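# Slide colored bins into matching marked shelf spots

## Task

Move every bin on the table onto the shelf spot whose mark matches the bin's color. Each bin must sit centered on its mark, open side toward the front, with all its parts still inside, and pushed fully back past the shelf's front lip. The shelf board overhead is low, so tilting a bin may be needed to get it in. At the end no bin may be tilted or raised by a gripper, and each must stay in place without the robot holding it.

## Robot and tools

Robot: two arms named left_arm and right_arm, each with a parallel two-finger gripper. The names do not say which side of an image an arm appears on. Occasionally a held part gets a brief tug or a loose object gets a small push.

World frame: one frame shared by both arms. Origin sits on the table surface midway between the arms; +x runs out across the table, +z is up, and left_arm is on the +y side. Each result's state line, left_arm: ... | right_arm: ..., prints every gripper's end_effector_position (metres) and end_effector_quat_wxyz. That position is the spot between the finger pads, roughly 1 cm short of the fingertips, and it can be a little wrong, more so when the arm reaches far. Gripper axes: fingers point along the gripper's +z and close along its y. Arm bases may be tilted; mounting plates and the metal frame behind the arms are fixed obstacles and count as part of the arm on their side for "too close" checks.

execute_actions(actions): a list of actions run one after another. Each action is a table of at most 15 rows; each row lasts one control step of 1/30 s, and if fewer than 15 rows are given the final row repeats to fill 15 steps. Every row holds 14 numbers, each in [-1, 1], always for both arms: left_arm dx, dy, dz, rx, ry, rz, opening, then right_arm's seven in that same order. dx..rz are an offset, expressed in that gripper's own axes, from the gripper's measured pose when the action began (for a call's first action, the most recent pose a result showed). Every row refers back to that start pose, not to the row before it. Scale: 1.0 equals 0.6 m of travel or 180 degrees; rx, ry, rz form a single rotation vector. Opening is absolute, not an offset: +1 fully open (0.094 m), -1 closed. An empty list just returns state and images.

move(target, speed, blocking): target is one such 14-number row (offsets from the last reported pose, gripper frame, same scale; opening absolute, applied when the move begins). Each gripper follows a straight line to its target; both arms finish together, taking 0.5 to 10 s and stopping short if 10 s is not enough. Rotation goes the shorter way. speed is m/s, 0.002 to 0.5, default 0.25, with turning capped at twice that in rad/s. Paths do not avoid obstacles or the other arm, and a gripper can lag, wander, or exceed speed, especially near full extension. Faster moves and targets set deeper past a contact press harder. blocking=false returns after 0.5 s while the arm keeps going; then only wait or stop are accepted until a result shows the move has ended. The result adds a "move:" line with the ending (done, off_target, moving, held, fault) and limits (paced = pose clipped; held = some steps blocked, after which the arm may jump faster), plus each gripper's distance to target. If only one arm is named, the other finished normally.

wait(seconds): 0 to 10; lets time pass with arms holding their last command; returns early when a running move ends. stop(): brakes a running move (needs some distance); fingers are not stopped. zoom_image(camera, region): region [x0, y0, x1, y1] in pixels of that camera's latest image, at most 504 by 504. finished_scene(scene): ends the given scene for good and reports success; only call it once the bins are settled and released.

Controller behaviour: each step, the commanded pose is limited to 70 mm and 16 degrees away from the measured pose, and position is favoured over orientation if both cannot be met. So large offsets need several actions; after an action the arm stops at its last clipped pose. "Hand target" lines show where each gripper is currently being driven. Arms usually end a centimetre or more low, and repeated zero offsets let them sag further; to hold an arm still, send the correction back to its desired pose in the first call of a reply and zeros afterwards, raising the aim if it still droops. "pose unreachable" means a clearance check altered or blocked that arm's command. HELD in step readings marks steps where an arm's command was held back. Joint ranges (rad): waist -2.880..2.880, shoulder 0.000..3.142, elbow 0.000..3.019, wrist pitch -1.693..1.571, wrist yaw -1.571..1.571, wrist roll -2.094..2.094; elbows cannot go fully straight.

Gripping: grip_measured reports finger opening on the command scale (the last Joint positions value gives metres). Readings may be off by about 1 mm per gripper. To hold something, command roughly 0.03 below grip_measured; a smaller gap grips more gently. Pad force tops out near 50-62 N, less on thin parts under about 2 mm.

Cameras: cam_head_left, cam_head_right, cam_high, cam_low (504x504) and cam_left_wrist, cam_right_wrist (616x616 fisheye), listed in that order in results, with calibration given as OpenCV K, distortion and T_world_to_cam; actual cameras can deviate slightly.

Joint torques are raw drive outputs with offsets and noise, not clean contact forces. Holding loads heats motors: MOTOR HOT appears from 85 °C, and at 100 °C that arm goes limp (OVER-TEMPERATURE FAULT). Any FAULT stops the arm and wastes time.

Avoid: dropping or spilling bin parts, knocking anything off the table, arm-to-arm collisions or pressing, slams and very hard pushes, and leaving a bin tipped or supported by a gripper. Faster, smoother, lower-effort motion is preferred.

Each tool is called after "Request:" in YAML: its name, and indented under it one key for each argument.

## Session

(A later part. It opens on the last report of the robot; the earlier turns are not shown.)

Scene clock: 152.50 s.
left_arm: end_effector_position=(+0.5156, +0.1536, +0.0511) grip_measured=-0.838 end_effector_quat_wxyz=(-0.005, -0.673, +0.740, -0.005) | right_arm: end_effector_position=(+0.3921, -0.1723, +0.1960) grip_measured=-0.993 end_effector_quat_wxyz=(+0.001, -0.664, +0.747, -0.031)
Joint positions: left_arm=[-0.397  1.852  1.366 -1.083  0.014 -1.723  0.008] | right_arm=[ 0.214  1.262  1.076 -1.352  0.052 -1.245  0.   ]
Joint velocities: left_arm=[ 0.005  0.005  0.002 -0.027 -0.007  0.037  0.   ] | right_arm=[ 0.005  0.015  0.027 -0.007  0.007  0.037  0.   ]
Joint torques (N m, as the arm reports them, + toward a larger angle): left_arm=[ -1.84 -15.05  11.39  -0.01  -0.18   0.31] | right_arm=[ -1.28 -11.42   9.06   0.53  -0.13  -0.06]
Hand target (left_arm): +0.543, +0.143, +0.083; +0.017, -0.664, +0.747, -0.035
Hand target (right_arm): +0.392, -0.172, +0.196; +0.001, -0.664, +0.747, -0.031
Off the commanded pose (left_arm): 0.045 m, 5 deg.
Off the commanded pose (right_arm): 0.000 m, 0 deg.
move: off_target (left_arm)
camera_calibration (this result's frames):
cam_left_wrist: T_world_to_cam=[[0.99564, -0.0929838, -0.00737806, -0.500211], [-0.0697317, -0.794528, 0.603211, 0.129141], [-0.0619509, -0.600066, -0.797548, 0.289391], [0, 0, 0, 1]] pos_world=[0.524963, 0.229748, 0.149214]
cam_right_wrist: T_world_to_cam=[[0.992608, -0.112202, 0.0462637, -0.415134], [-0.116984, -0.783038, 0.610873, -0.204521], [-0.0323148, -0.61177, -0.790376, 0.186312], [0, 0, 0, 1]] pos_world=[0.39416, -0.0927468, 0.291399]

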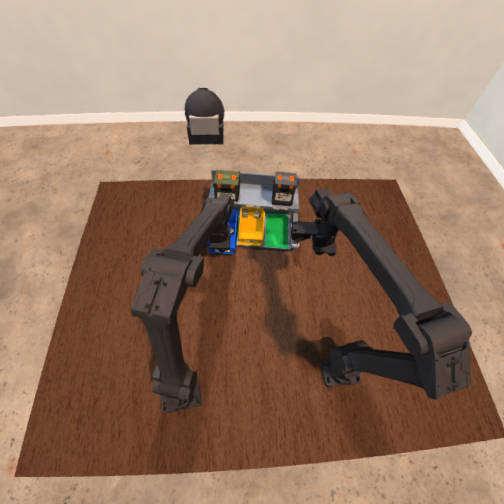

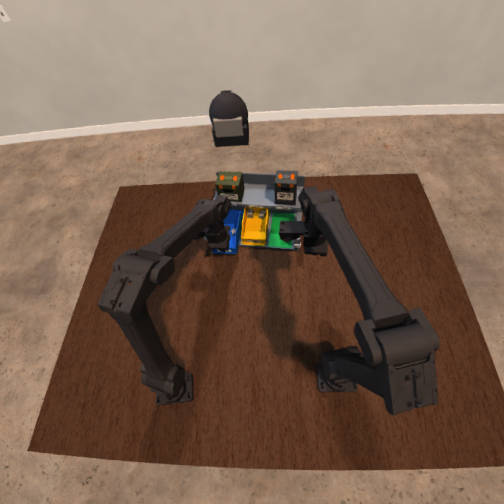

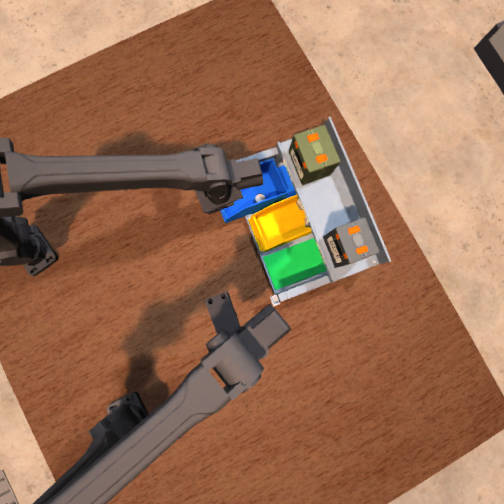

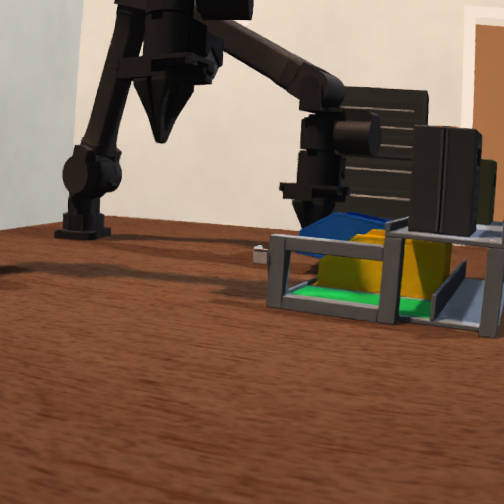

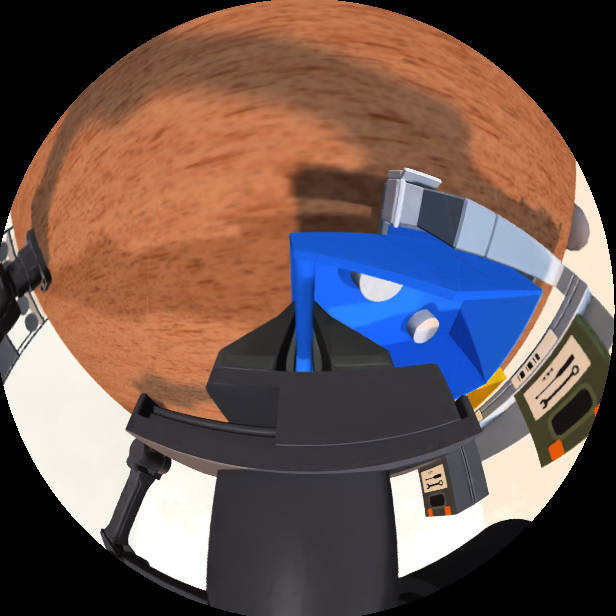

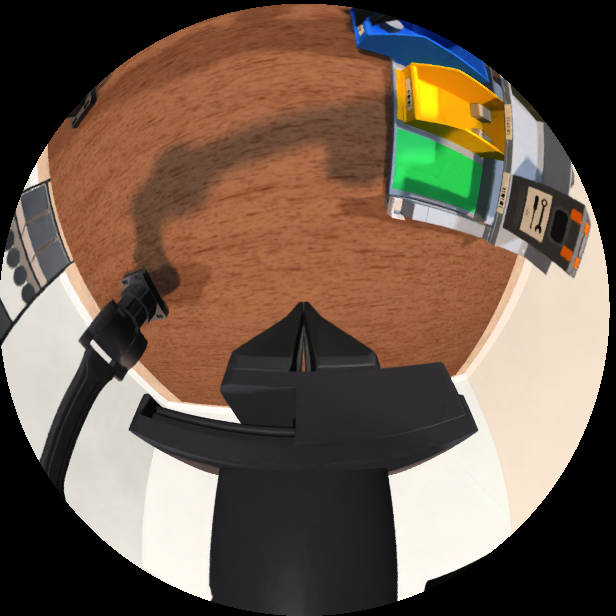

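Request:
move:
  target: [0,-0.15,-0.035,0.035,0,0.02,-1,0,0,0,0,0,0,-1]
  speed: 0.04

Request:
zoom_image:
  camera: "cam_head_right"
  region: [190, 180, 290, 280]

Scene clock: 161.73 s.
left_arm: end_effector_position=(+0.5736, +0.1476, +0.0409) grip_measured=-0.838 end_effector_quat_wxyz=(+0.010, -0.653, +0.757, -0.017) | right_arm: end_effector_position=(+0.3921, -0.1723, +0.1960) grip_measured=-0.993 end_effector_quat_wxyz=(+0.001, -0.664, +0.747, -0.031)
Joint positions: left_arm=[-0.386  1.977  1.531 -1.085  0.005 -1.659  0.008] | right_arm=[ 0.214  1.262  1.076 -1.352  0.052 -1.245  0.   ]
Joint velocities: left_arm=[-0.005 -0.005 -0.007 -0.002 -0.022  0.066 -0.001] | right_arm=[-0.015 -0.005  0.012 -0.022 -0.007  0.051  0.   ]
Joint torques (N m, as the arm reports them, + toward a larger angle): left_arm=[ -0.93 -16.88  11.79  -0.03  -0.2    0.26] | right_arm=[ -1.29 -11.42   9.06   0.53  -0.13  -0.06]
Hand target (left_arm): +0.602, +0.147, +0.073; +0.033, -0.649, +0.759, -0.045
Hand target (right_arm): +0.392, -0.172, +0.196; +0.001, -0.664, +0.747, -0.031
Off the commanded pose (left_arm): 0.044 m, 4 deg.
Off the commanded pose (right_arm): 0.000 m, 0 deg.
move: off_target (left_arm)
camera_calibration (this result's frames):
cam_left_wrist: T_world_to_cam=[[0.988807, -0.145809, 0.0316176, -0.548517], [-0.135607, -0.789956, 0.59798, 0.171884], [-0.0622141, -0.595575, -0.800887, 0.280932], [0, 0, 0, 1]] pos_world=[0.583164, 0.223119, 0.139555]
cam_right_wrist: T_world_to_cam=[[0.992608, -0.112202, 0.0462637, -0.415134], [-0.116984, -0.783038, 0.610873, -0.204521], [-0.0323148, -0.61177, -0.790376, 0.186312], [0, 0, 0, 1]] pos_world=[0.39416, -0.0927468, 0.291399]

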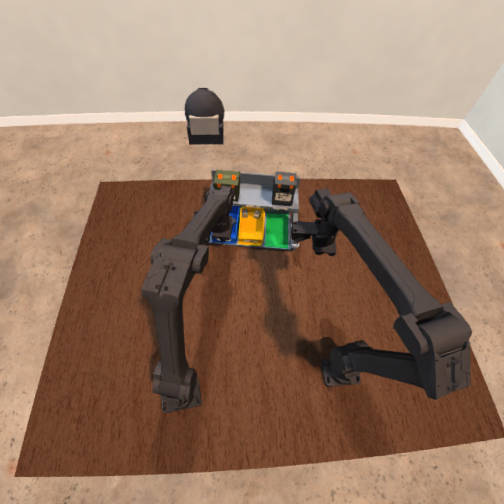

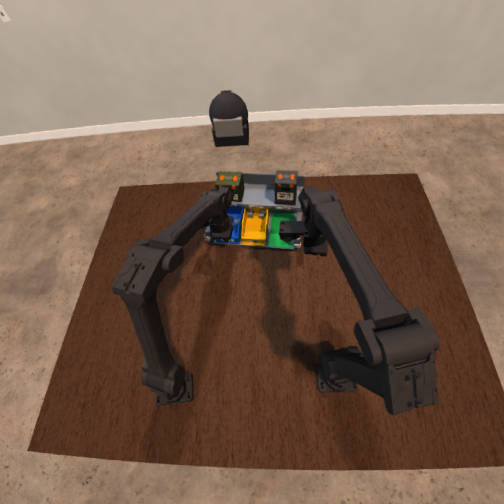

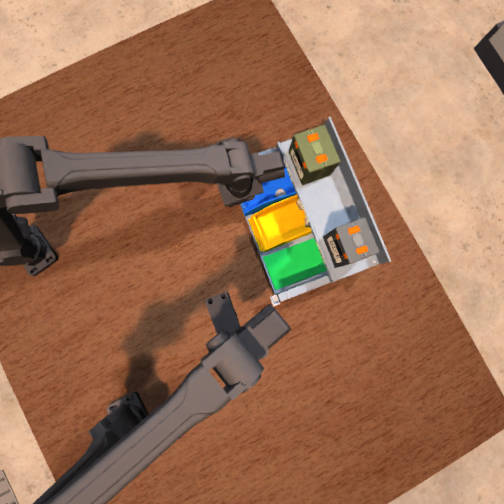

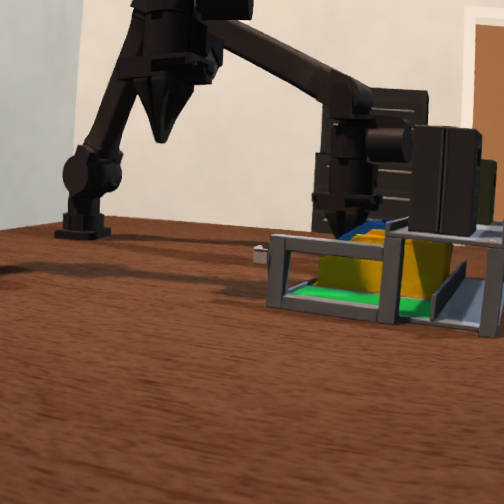

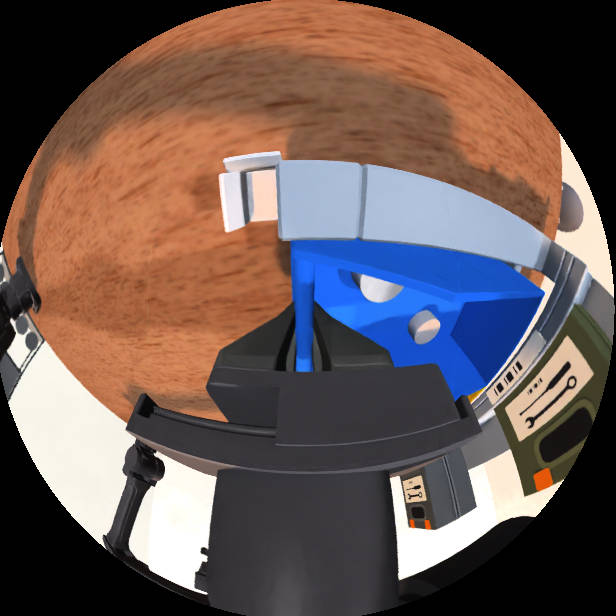

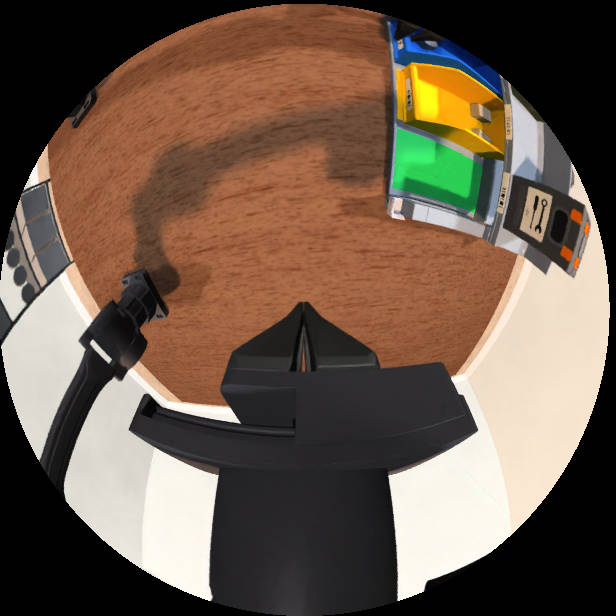

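Region (190, 180, 290, 280) of cam_head_right's 504x504 image, scaled by 5.040, with more detail than that image has.

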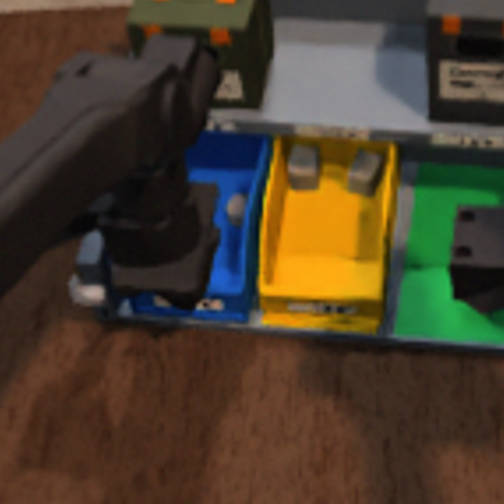

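Request:
move:
  target: [0,-0.075,-0.03,0.04,0,-0.008,-1,0,0,0,0,0,0,-1]
  speed: 0.03

Request:
zoom_image:
  camera: "cam_head_left"
  region: [190, 180, 290, 280]

Scene clock: 168.23 s.
left_arm: end_effector_position=(+0.5825, +0.1471, +0.0339) grip_measured=-0.838 end_effector_quat_wxyz=(+0.022, -0.655, +0.755, -0.027) | right_arm: end_effector_position=(+0.3921, -0.1723, +0.1960) grip_measured=-0.993 end_effector_quat_wxyz=(+0.001, -0.664, +0.747, -0.031)
Joint positions: left_arm=[-0.386  1.988  1.527 -1.039 -0.004 -1.664  0.008] | right_arm=[ 0.214  1.262  1.076 -1.352  0.052 -1.245  0.   ]
Joint velocities: left_arm=[-0.005 -0.015  0.002 -0.007  0.037  0.022  0.001] | right_arm=[-0.024 -0.005  0.017 -0.002  0.037  0.007 -0.   ]
Joint torques (N m, as the arm reports them, + toward a larger angle): left_arm=[ -0.87 -17.35  11.18   1.52  -0.24  -0.08] | right_arm=[ -1.29 -11.43   9.07   0.52  -0.13  -0.06]
Hand target (left_arm): +0.615, +0.142, +0.062; +0.051, -0.660, +0.746, -0.065
Hand target (right_arm): +0.392, -0.172, +0.196; +0.001, -0.664, +0.747, -0.031
Off the commanded pose (left_arm): 0.044 m, 5 deg.
Off the commanded pose (right_arm): 0.000 m, 0 deg.
move: off_target (left_arm)
camera_calibration (this result's frames):
cam_left_wrist: T_world_to_cam=[[0.988151, -0.139729, 0.0635022, -0.558707], [-0.149991, -0.791393, 0.592621, 0.185629], [-0.0325514, -0.595124, -0.802975, 0.258217], [0, 0, 0, 1]] pos_world=[0.588335, 0.222508, 0.132813]
cam_right_wrist: T_world_to_cam=[[0.992608, -0.112202, 0.0462637, -0.415134], [-0.116984, -0.783038, 0.610873, -0.204521], [-0.0323148, -0.61177, -0.790376, 0.186312], [0, 0, 0, 1]] pos_world=[0.39416, -0.0927468, 0.291399]

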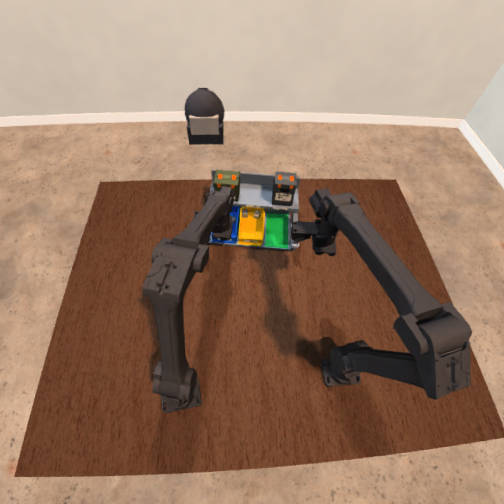

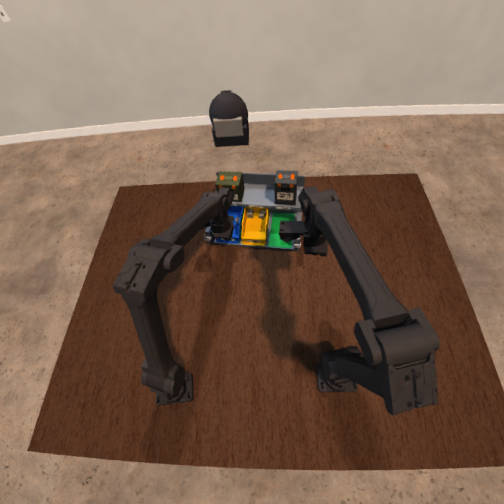

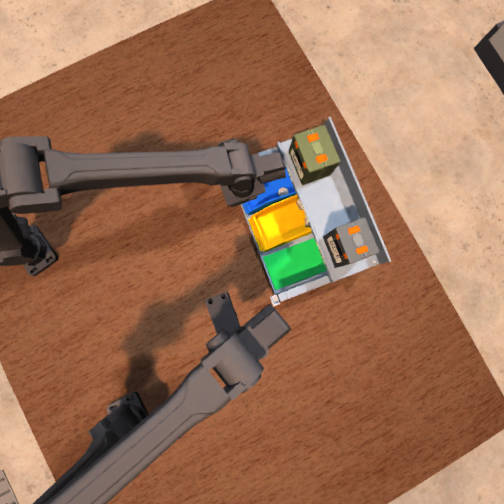

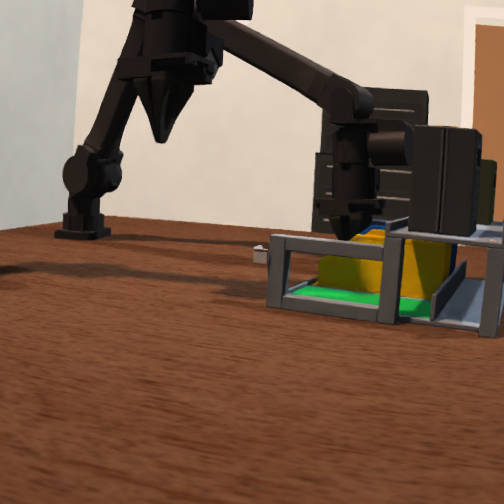

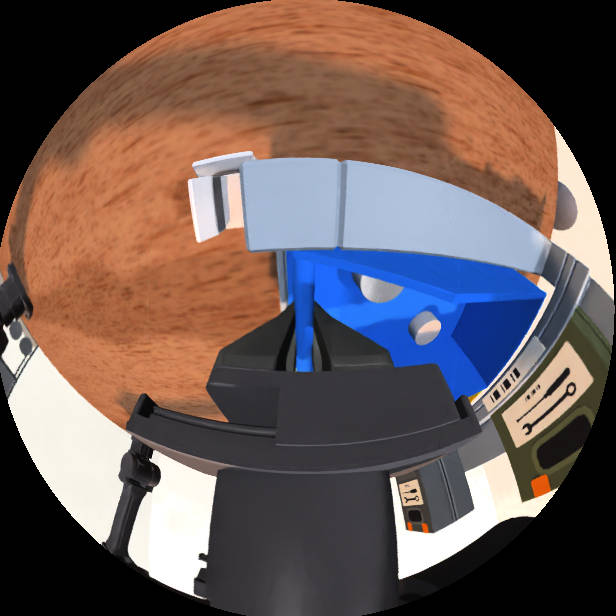

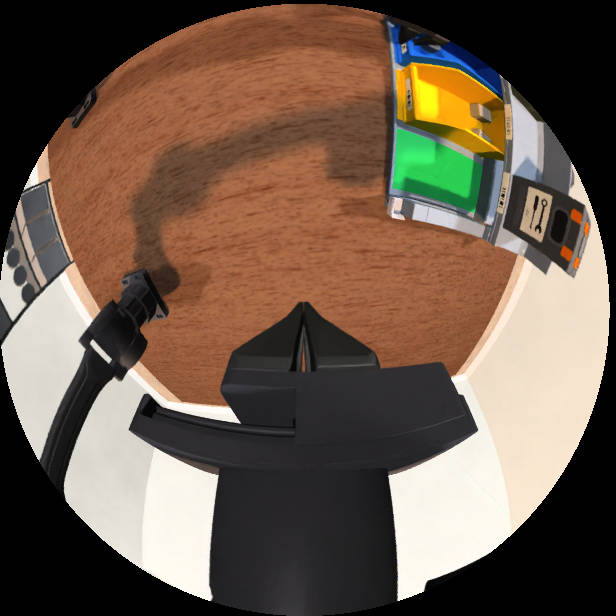

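Region (190, 180, 290, 280) of cam_head_left's 504x504 image, scaled by 5.040, with more detail than that image has.

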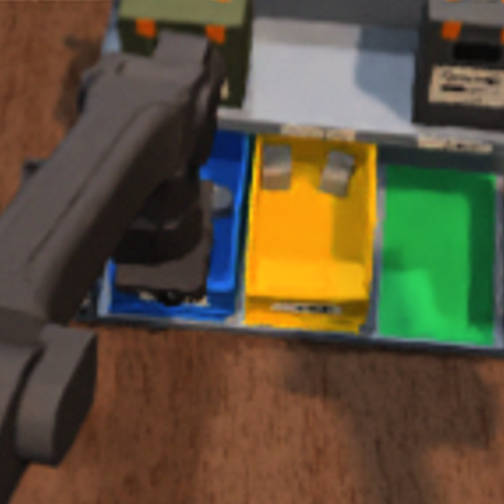

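Request:
move:
  target: [0,-0.07,-0.02,0.025,0,-0.005,-1,0,0,0,0,0,0,-1]
  speed: 0.03

Request:
move:
  target: [0,-0.04,-0.04,0.02,0,0,-0.4,0,0,0,0,0,0,-1]
  speed: 0.05

Request:
move:
  target: [0,-0.05,-0.13,0.04,0,0,-0.4,0,0,0,0,0,0,-1]
  speed: 0.06

Scene clock: 179.53 s.
left_arm: end_effector_position=(+0.5888, +0.1468, +0.0278) grip_measured=-0.838 end_effector_quat_wxyz=(+0.024, -0.655, +0.755, -0.024) | right_arm: end_effector_position=(+0.3921, -0.1723, +0.1960) grip_measured=-0.993 end_effector_quat_wxyz=(+0.001, -0.664, +0.747, -0.031)
Joint positions: left_arm=[-0.386  2.012  1.548 -1.039 -0.011 -1.664  0.008] | right_arm=[ 0.214  1.262  1.076 -1.352  0.052 -1.245  0.   ]
Joint velocities: left_arm=[-0.005 -0.005 -0.012  0.007  0.022  0.081  0.001] | right_arm=[ 0.005 -0.015 -0.017 -0.017  0.007  0.007  0.   ]
Joint torques (N m, as the arm reports them, + toward a larger angle): left_arm=[ -1.71 -15.98  11.34   1.29  -0.13   0.01] | right_arm=[ -1.32 -11.41   9.07   0.53  -0.13  -0.06]
Hand target (left_arm): +0.621, +0.142, +0.050; +0.048, -0.659, +0.748, -0.057
Hand target (right_arm): +0.392, -0.172, +0.196; +0.001, -0.664, +0.747, -0.031
Off the commanded pose (left_arm): 0.041 m, 5 deg.
Off the commanded pose (right_arm): 0.000 m, 0 deg.
move: off_target (left_arm)
camera_calibration (this result's frames):
cam_left_wrist: T_world_to_cam=[[0.98828, -0.139716, 0.0614953, -0.564658], [-0.149024, -0.79576, 0.58699, 0.190155], [-0.0330766, -0.589275, -0.807255, 0.252948], [0, 0, 0, 1]] pos_world=[0.594745, 0.221482, 0.127299]
cam_right_wrist: T_world_to_cam=[[0.992608, -0.112202, 0.0462637, -0.415134], [-0.116984, -0.783038, 0.610873, -0.204521], [-0.0323148, -0.61177, -0.790376, 0.186312], [0, 0, 0, 1]] pos_world=[0.39416, -0.0927468, 0.291399]

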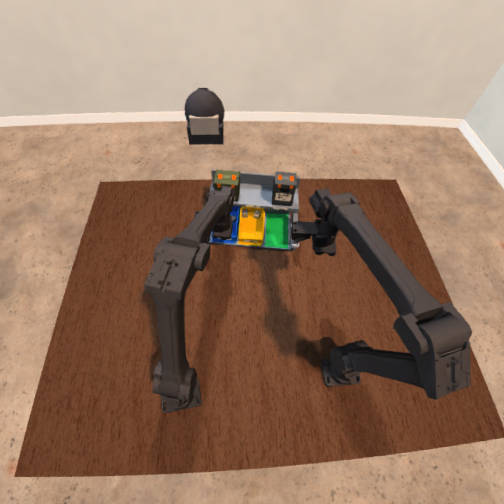

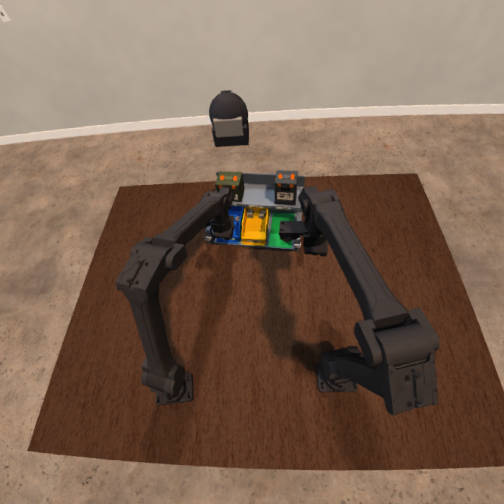

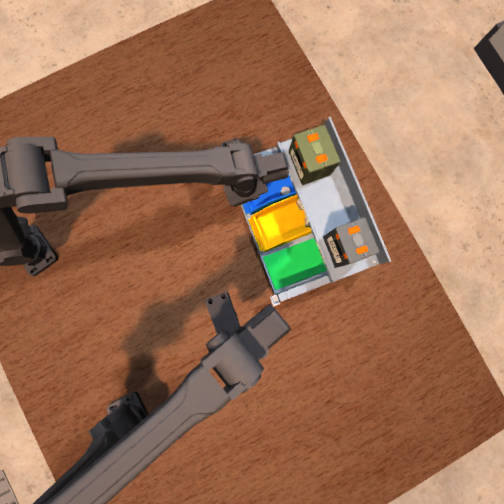

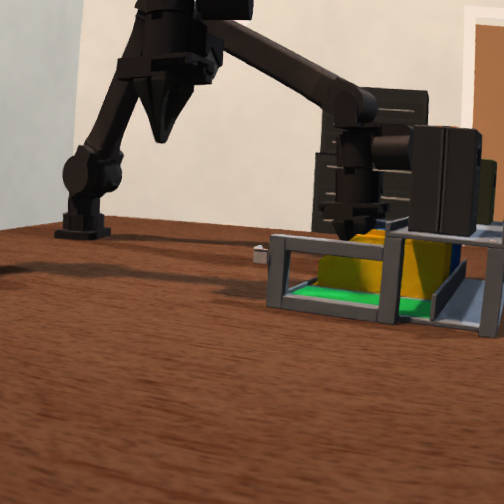

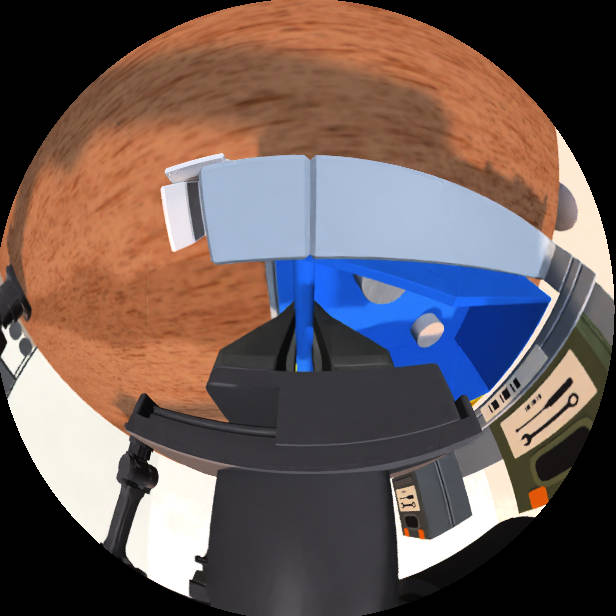

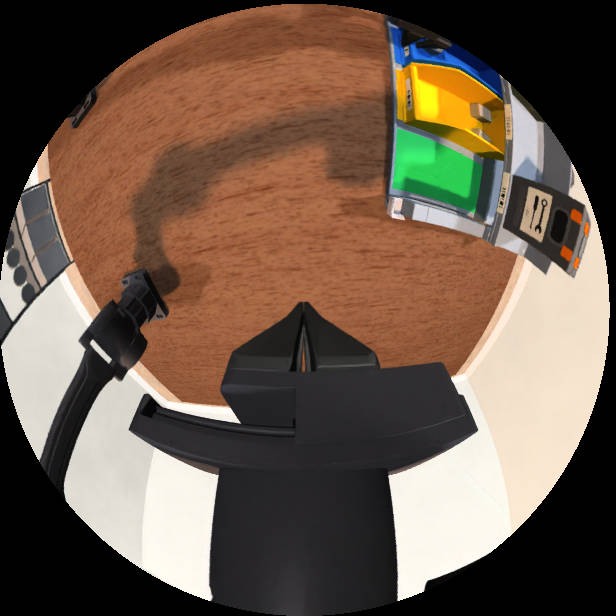

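Scene clock: 180.43 s.
left_arm: end_effector_position=(+0.5889, +0.1472, +0.0278) grip_measured=-0.402 end_effector_quat_wxyz=(+0.025, -0.655, +0.755, -0.024) | right_arm: end_effector_position=(+0.3921, -0.1723, +0.1960) grip_measured=-0.993 end_effector_quat_wxyz=(+0.001, -0.664, +0.747, -0.031)
Joint positions: left_arm=[-0.386  2.012  1.548 -1.039 -0.014 -1.664  0.028] | right_arm=[ 0.214  1.262  1.076 -1.352  0.052 -1.245  0.   ]
Joint velocities: left_arm=[-0.015 -0.015 -0.002 -0.002 -0.095 -0.051 -0.001] | right_arm=[-0.034 -0.005 -0.002  0.002 -0.007  0.037 -0.   ]
Joint torques (N m, as the arm reports them, + toward a larger angle): left_arm=[ -1.65 -18.91   9.92   0.48  -0.2    0.18] | right_arm=[ -1.31 -11.4    9.07   0.53  -0.13  -0.06]
Hand target (left_arm): +0.609, +0.144, +0.054; +0.045, -0.654, +0.754, -0.048
Hand target (right_arm): +0.392, -0.172, +0.196; +0.001, -0.664, +0.747, -0.031
Off the commanded pose (left_arm): 0.034 m, 4 deg.
Off the commanded pose (right_arm): 0.000 m, 0 deg.
move: off_target (left_arm)
camera_calibration (this result's frames):
cam_left_wrist: T_world_to_cam=[[0.988267, -0.139697, 0.0617467, -0.564704], [-0.149244, -0.797305, 0.584834, 0.190939], [-0.0324688, -0.587187, -0.8088, 0.252597], [0, 0, 0, 1]] pos_world=[0.594776, 0.221671, 0.127502]
cam_right_wrist: T_world_to_cam=[[0.992608, -0.112202, 0.0462637, -0.415134], [-0.116984, -0.783038, 0.610873, -0.204521], [-0.0323148, -0.61177, -0.790376, 0.186312], [0, 0, 0, 1]] pos_world=[0.39416, -0.0927468, 0.291399]

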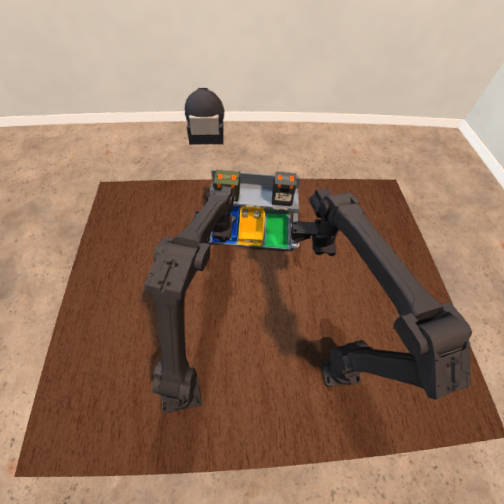

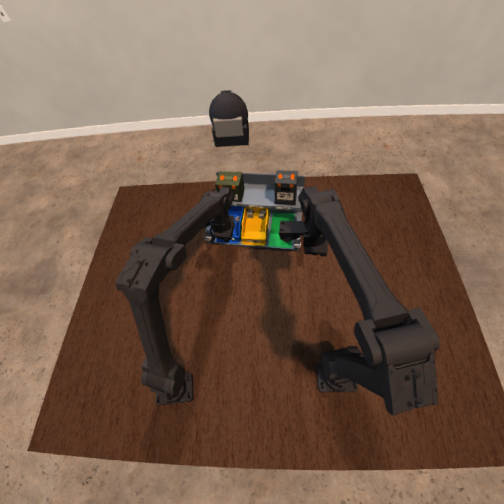

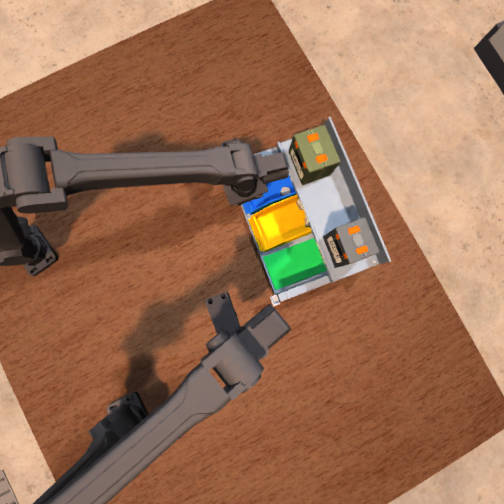

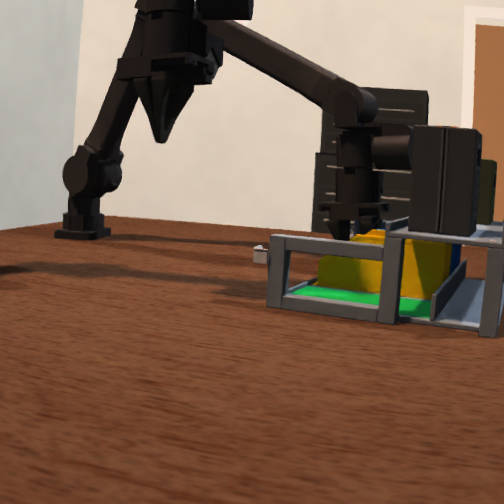

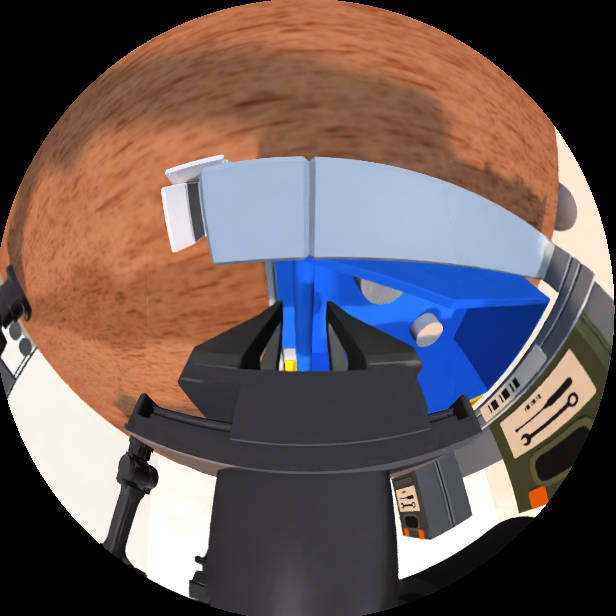

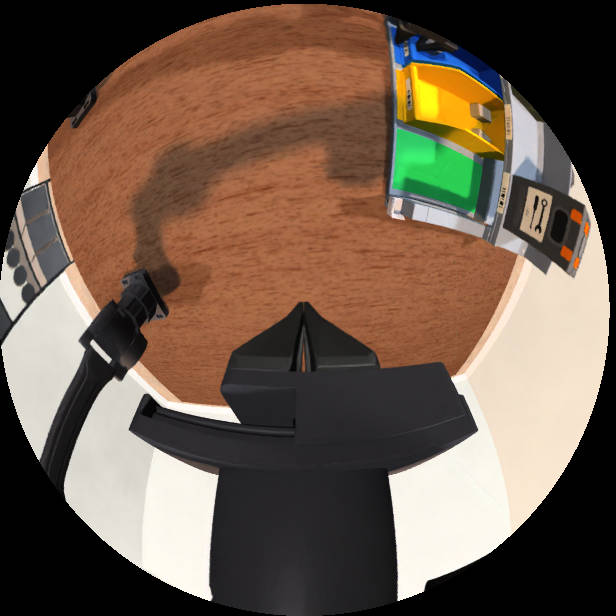

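Scene clock: 182.17 s.
left_arm: end_effector_position=(+0.5906, +0.1485, +0.0687) grip_measured=-0.402 end_effector_quat_wxyz=(+0.044, -0.655, +0.754, -0.042) | right_arm: end_effector_position=(+0.3921, -0.1723, +0.1960) grip_measured=-0.993 end_effector_quat_wxyz=(+0.001, -0.664, +0.747, -0.031)
Joint positions: left_arm=[-0.386  1.941  1.548 -1.058 -0.023 -1.664  0.028] | right_arm=[ 0.214  1.262  1.076 -1.352  0.052 -1.245  0.   ]
Joint velocities: left_arm=[ 0.005 -0.005  0.002 -0.007  0.022  0.007 -0.   ] | right_arm=[-0.015  0.005 -0.002  0.012  0.022  0.022 -0.   ]
Joint torques (N m, as the arm reports them, + toward a larger angle): left_arm=[ -0.86 -18.35  11.07  -0.13  -0.24   0.17] | right_arm=[ -1.3  -11.42   9.06   0.53  -0.13  -0.06]
Hand target (left_arm): +0.611, +0.144, +0.108; +0.067, -0.652, +0.752, -0.071
Hand target (right_arm): +0.392, -0.172, +0.196; +0.001, -0.664, +0.747, -0.031
Off the commanded pose (left_arm): 0.045 m, 4 deg.
Off the commanded pose (right_arm): 0.000 m, 0 deg.
move: off_target (left_arm)
camera_calibration (this result's frames):
cam_left_wrist: T_world_to_cam=[[0.983675, -0.138546, 0.114839, -0.569836], [-0.179602, -0.79569, 0.578464, 0.186412], [0.0112318, -0.589646, -0.807584, 0.260966], [0, 0, 0, 1]] pos_world=[0.591083, 0.223255, 0.168358]
cam_right_wrist: T_world_to_cam=[[0.992608, -0.112202, 0.0462637, -0.415134], [-0.116984, -0.783038, 0.610873, -0.204521], [-0.0323148, -0.61177, -0.790376, 0.186312], [0, 0, 0, 1]] pos_world=[0.39416, -0.0927468, 0.291399]

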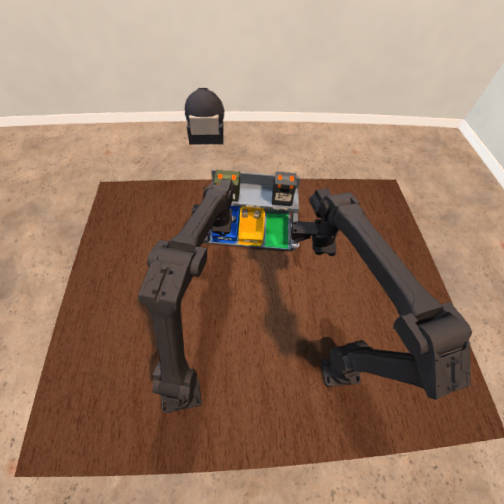

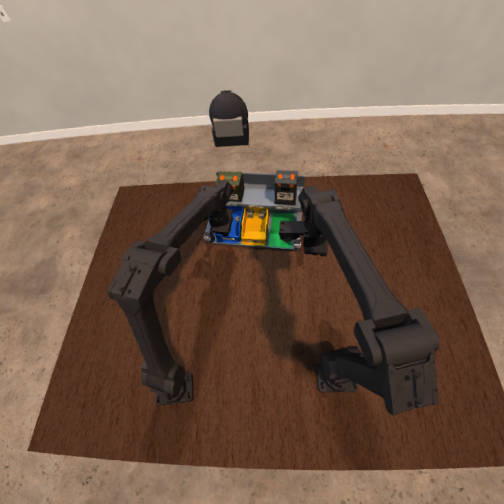

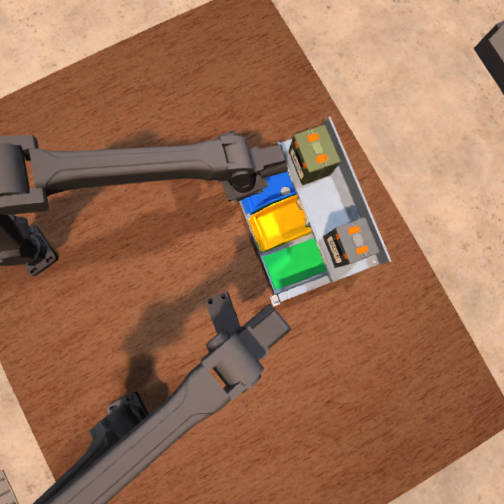

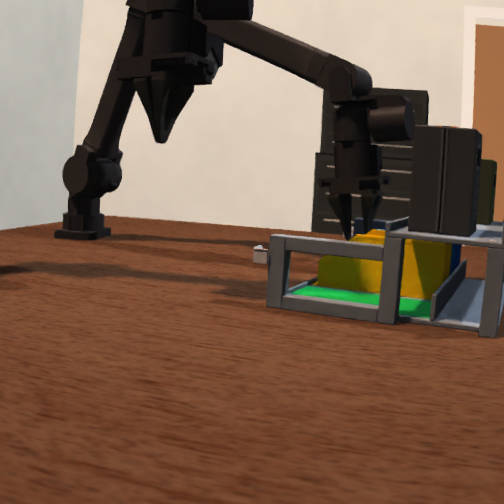

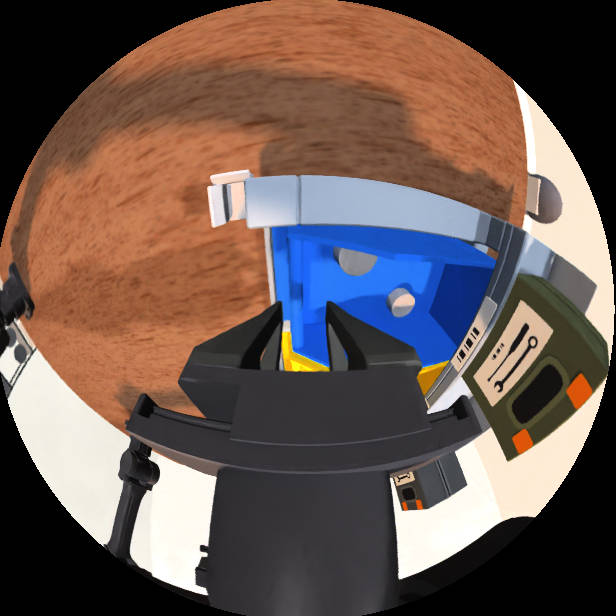

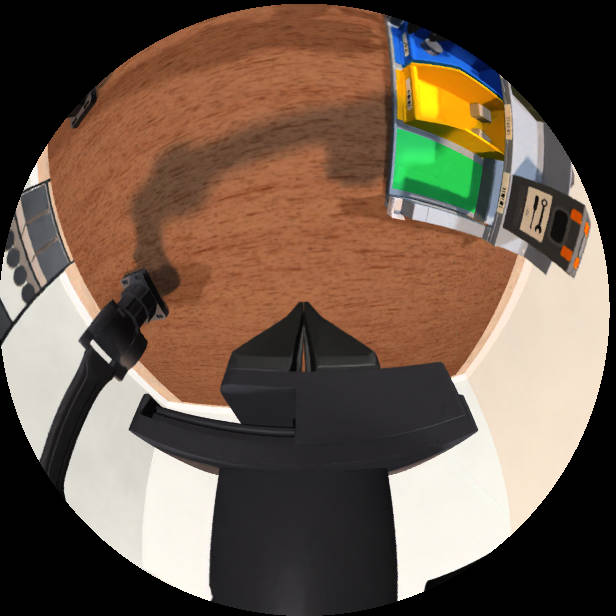

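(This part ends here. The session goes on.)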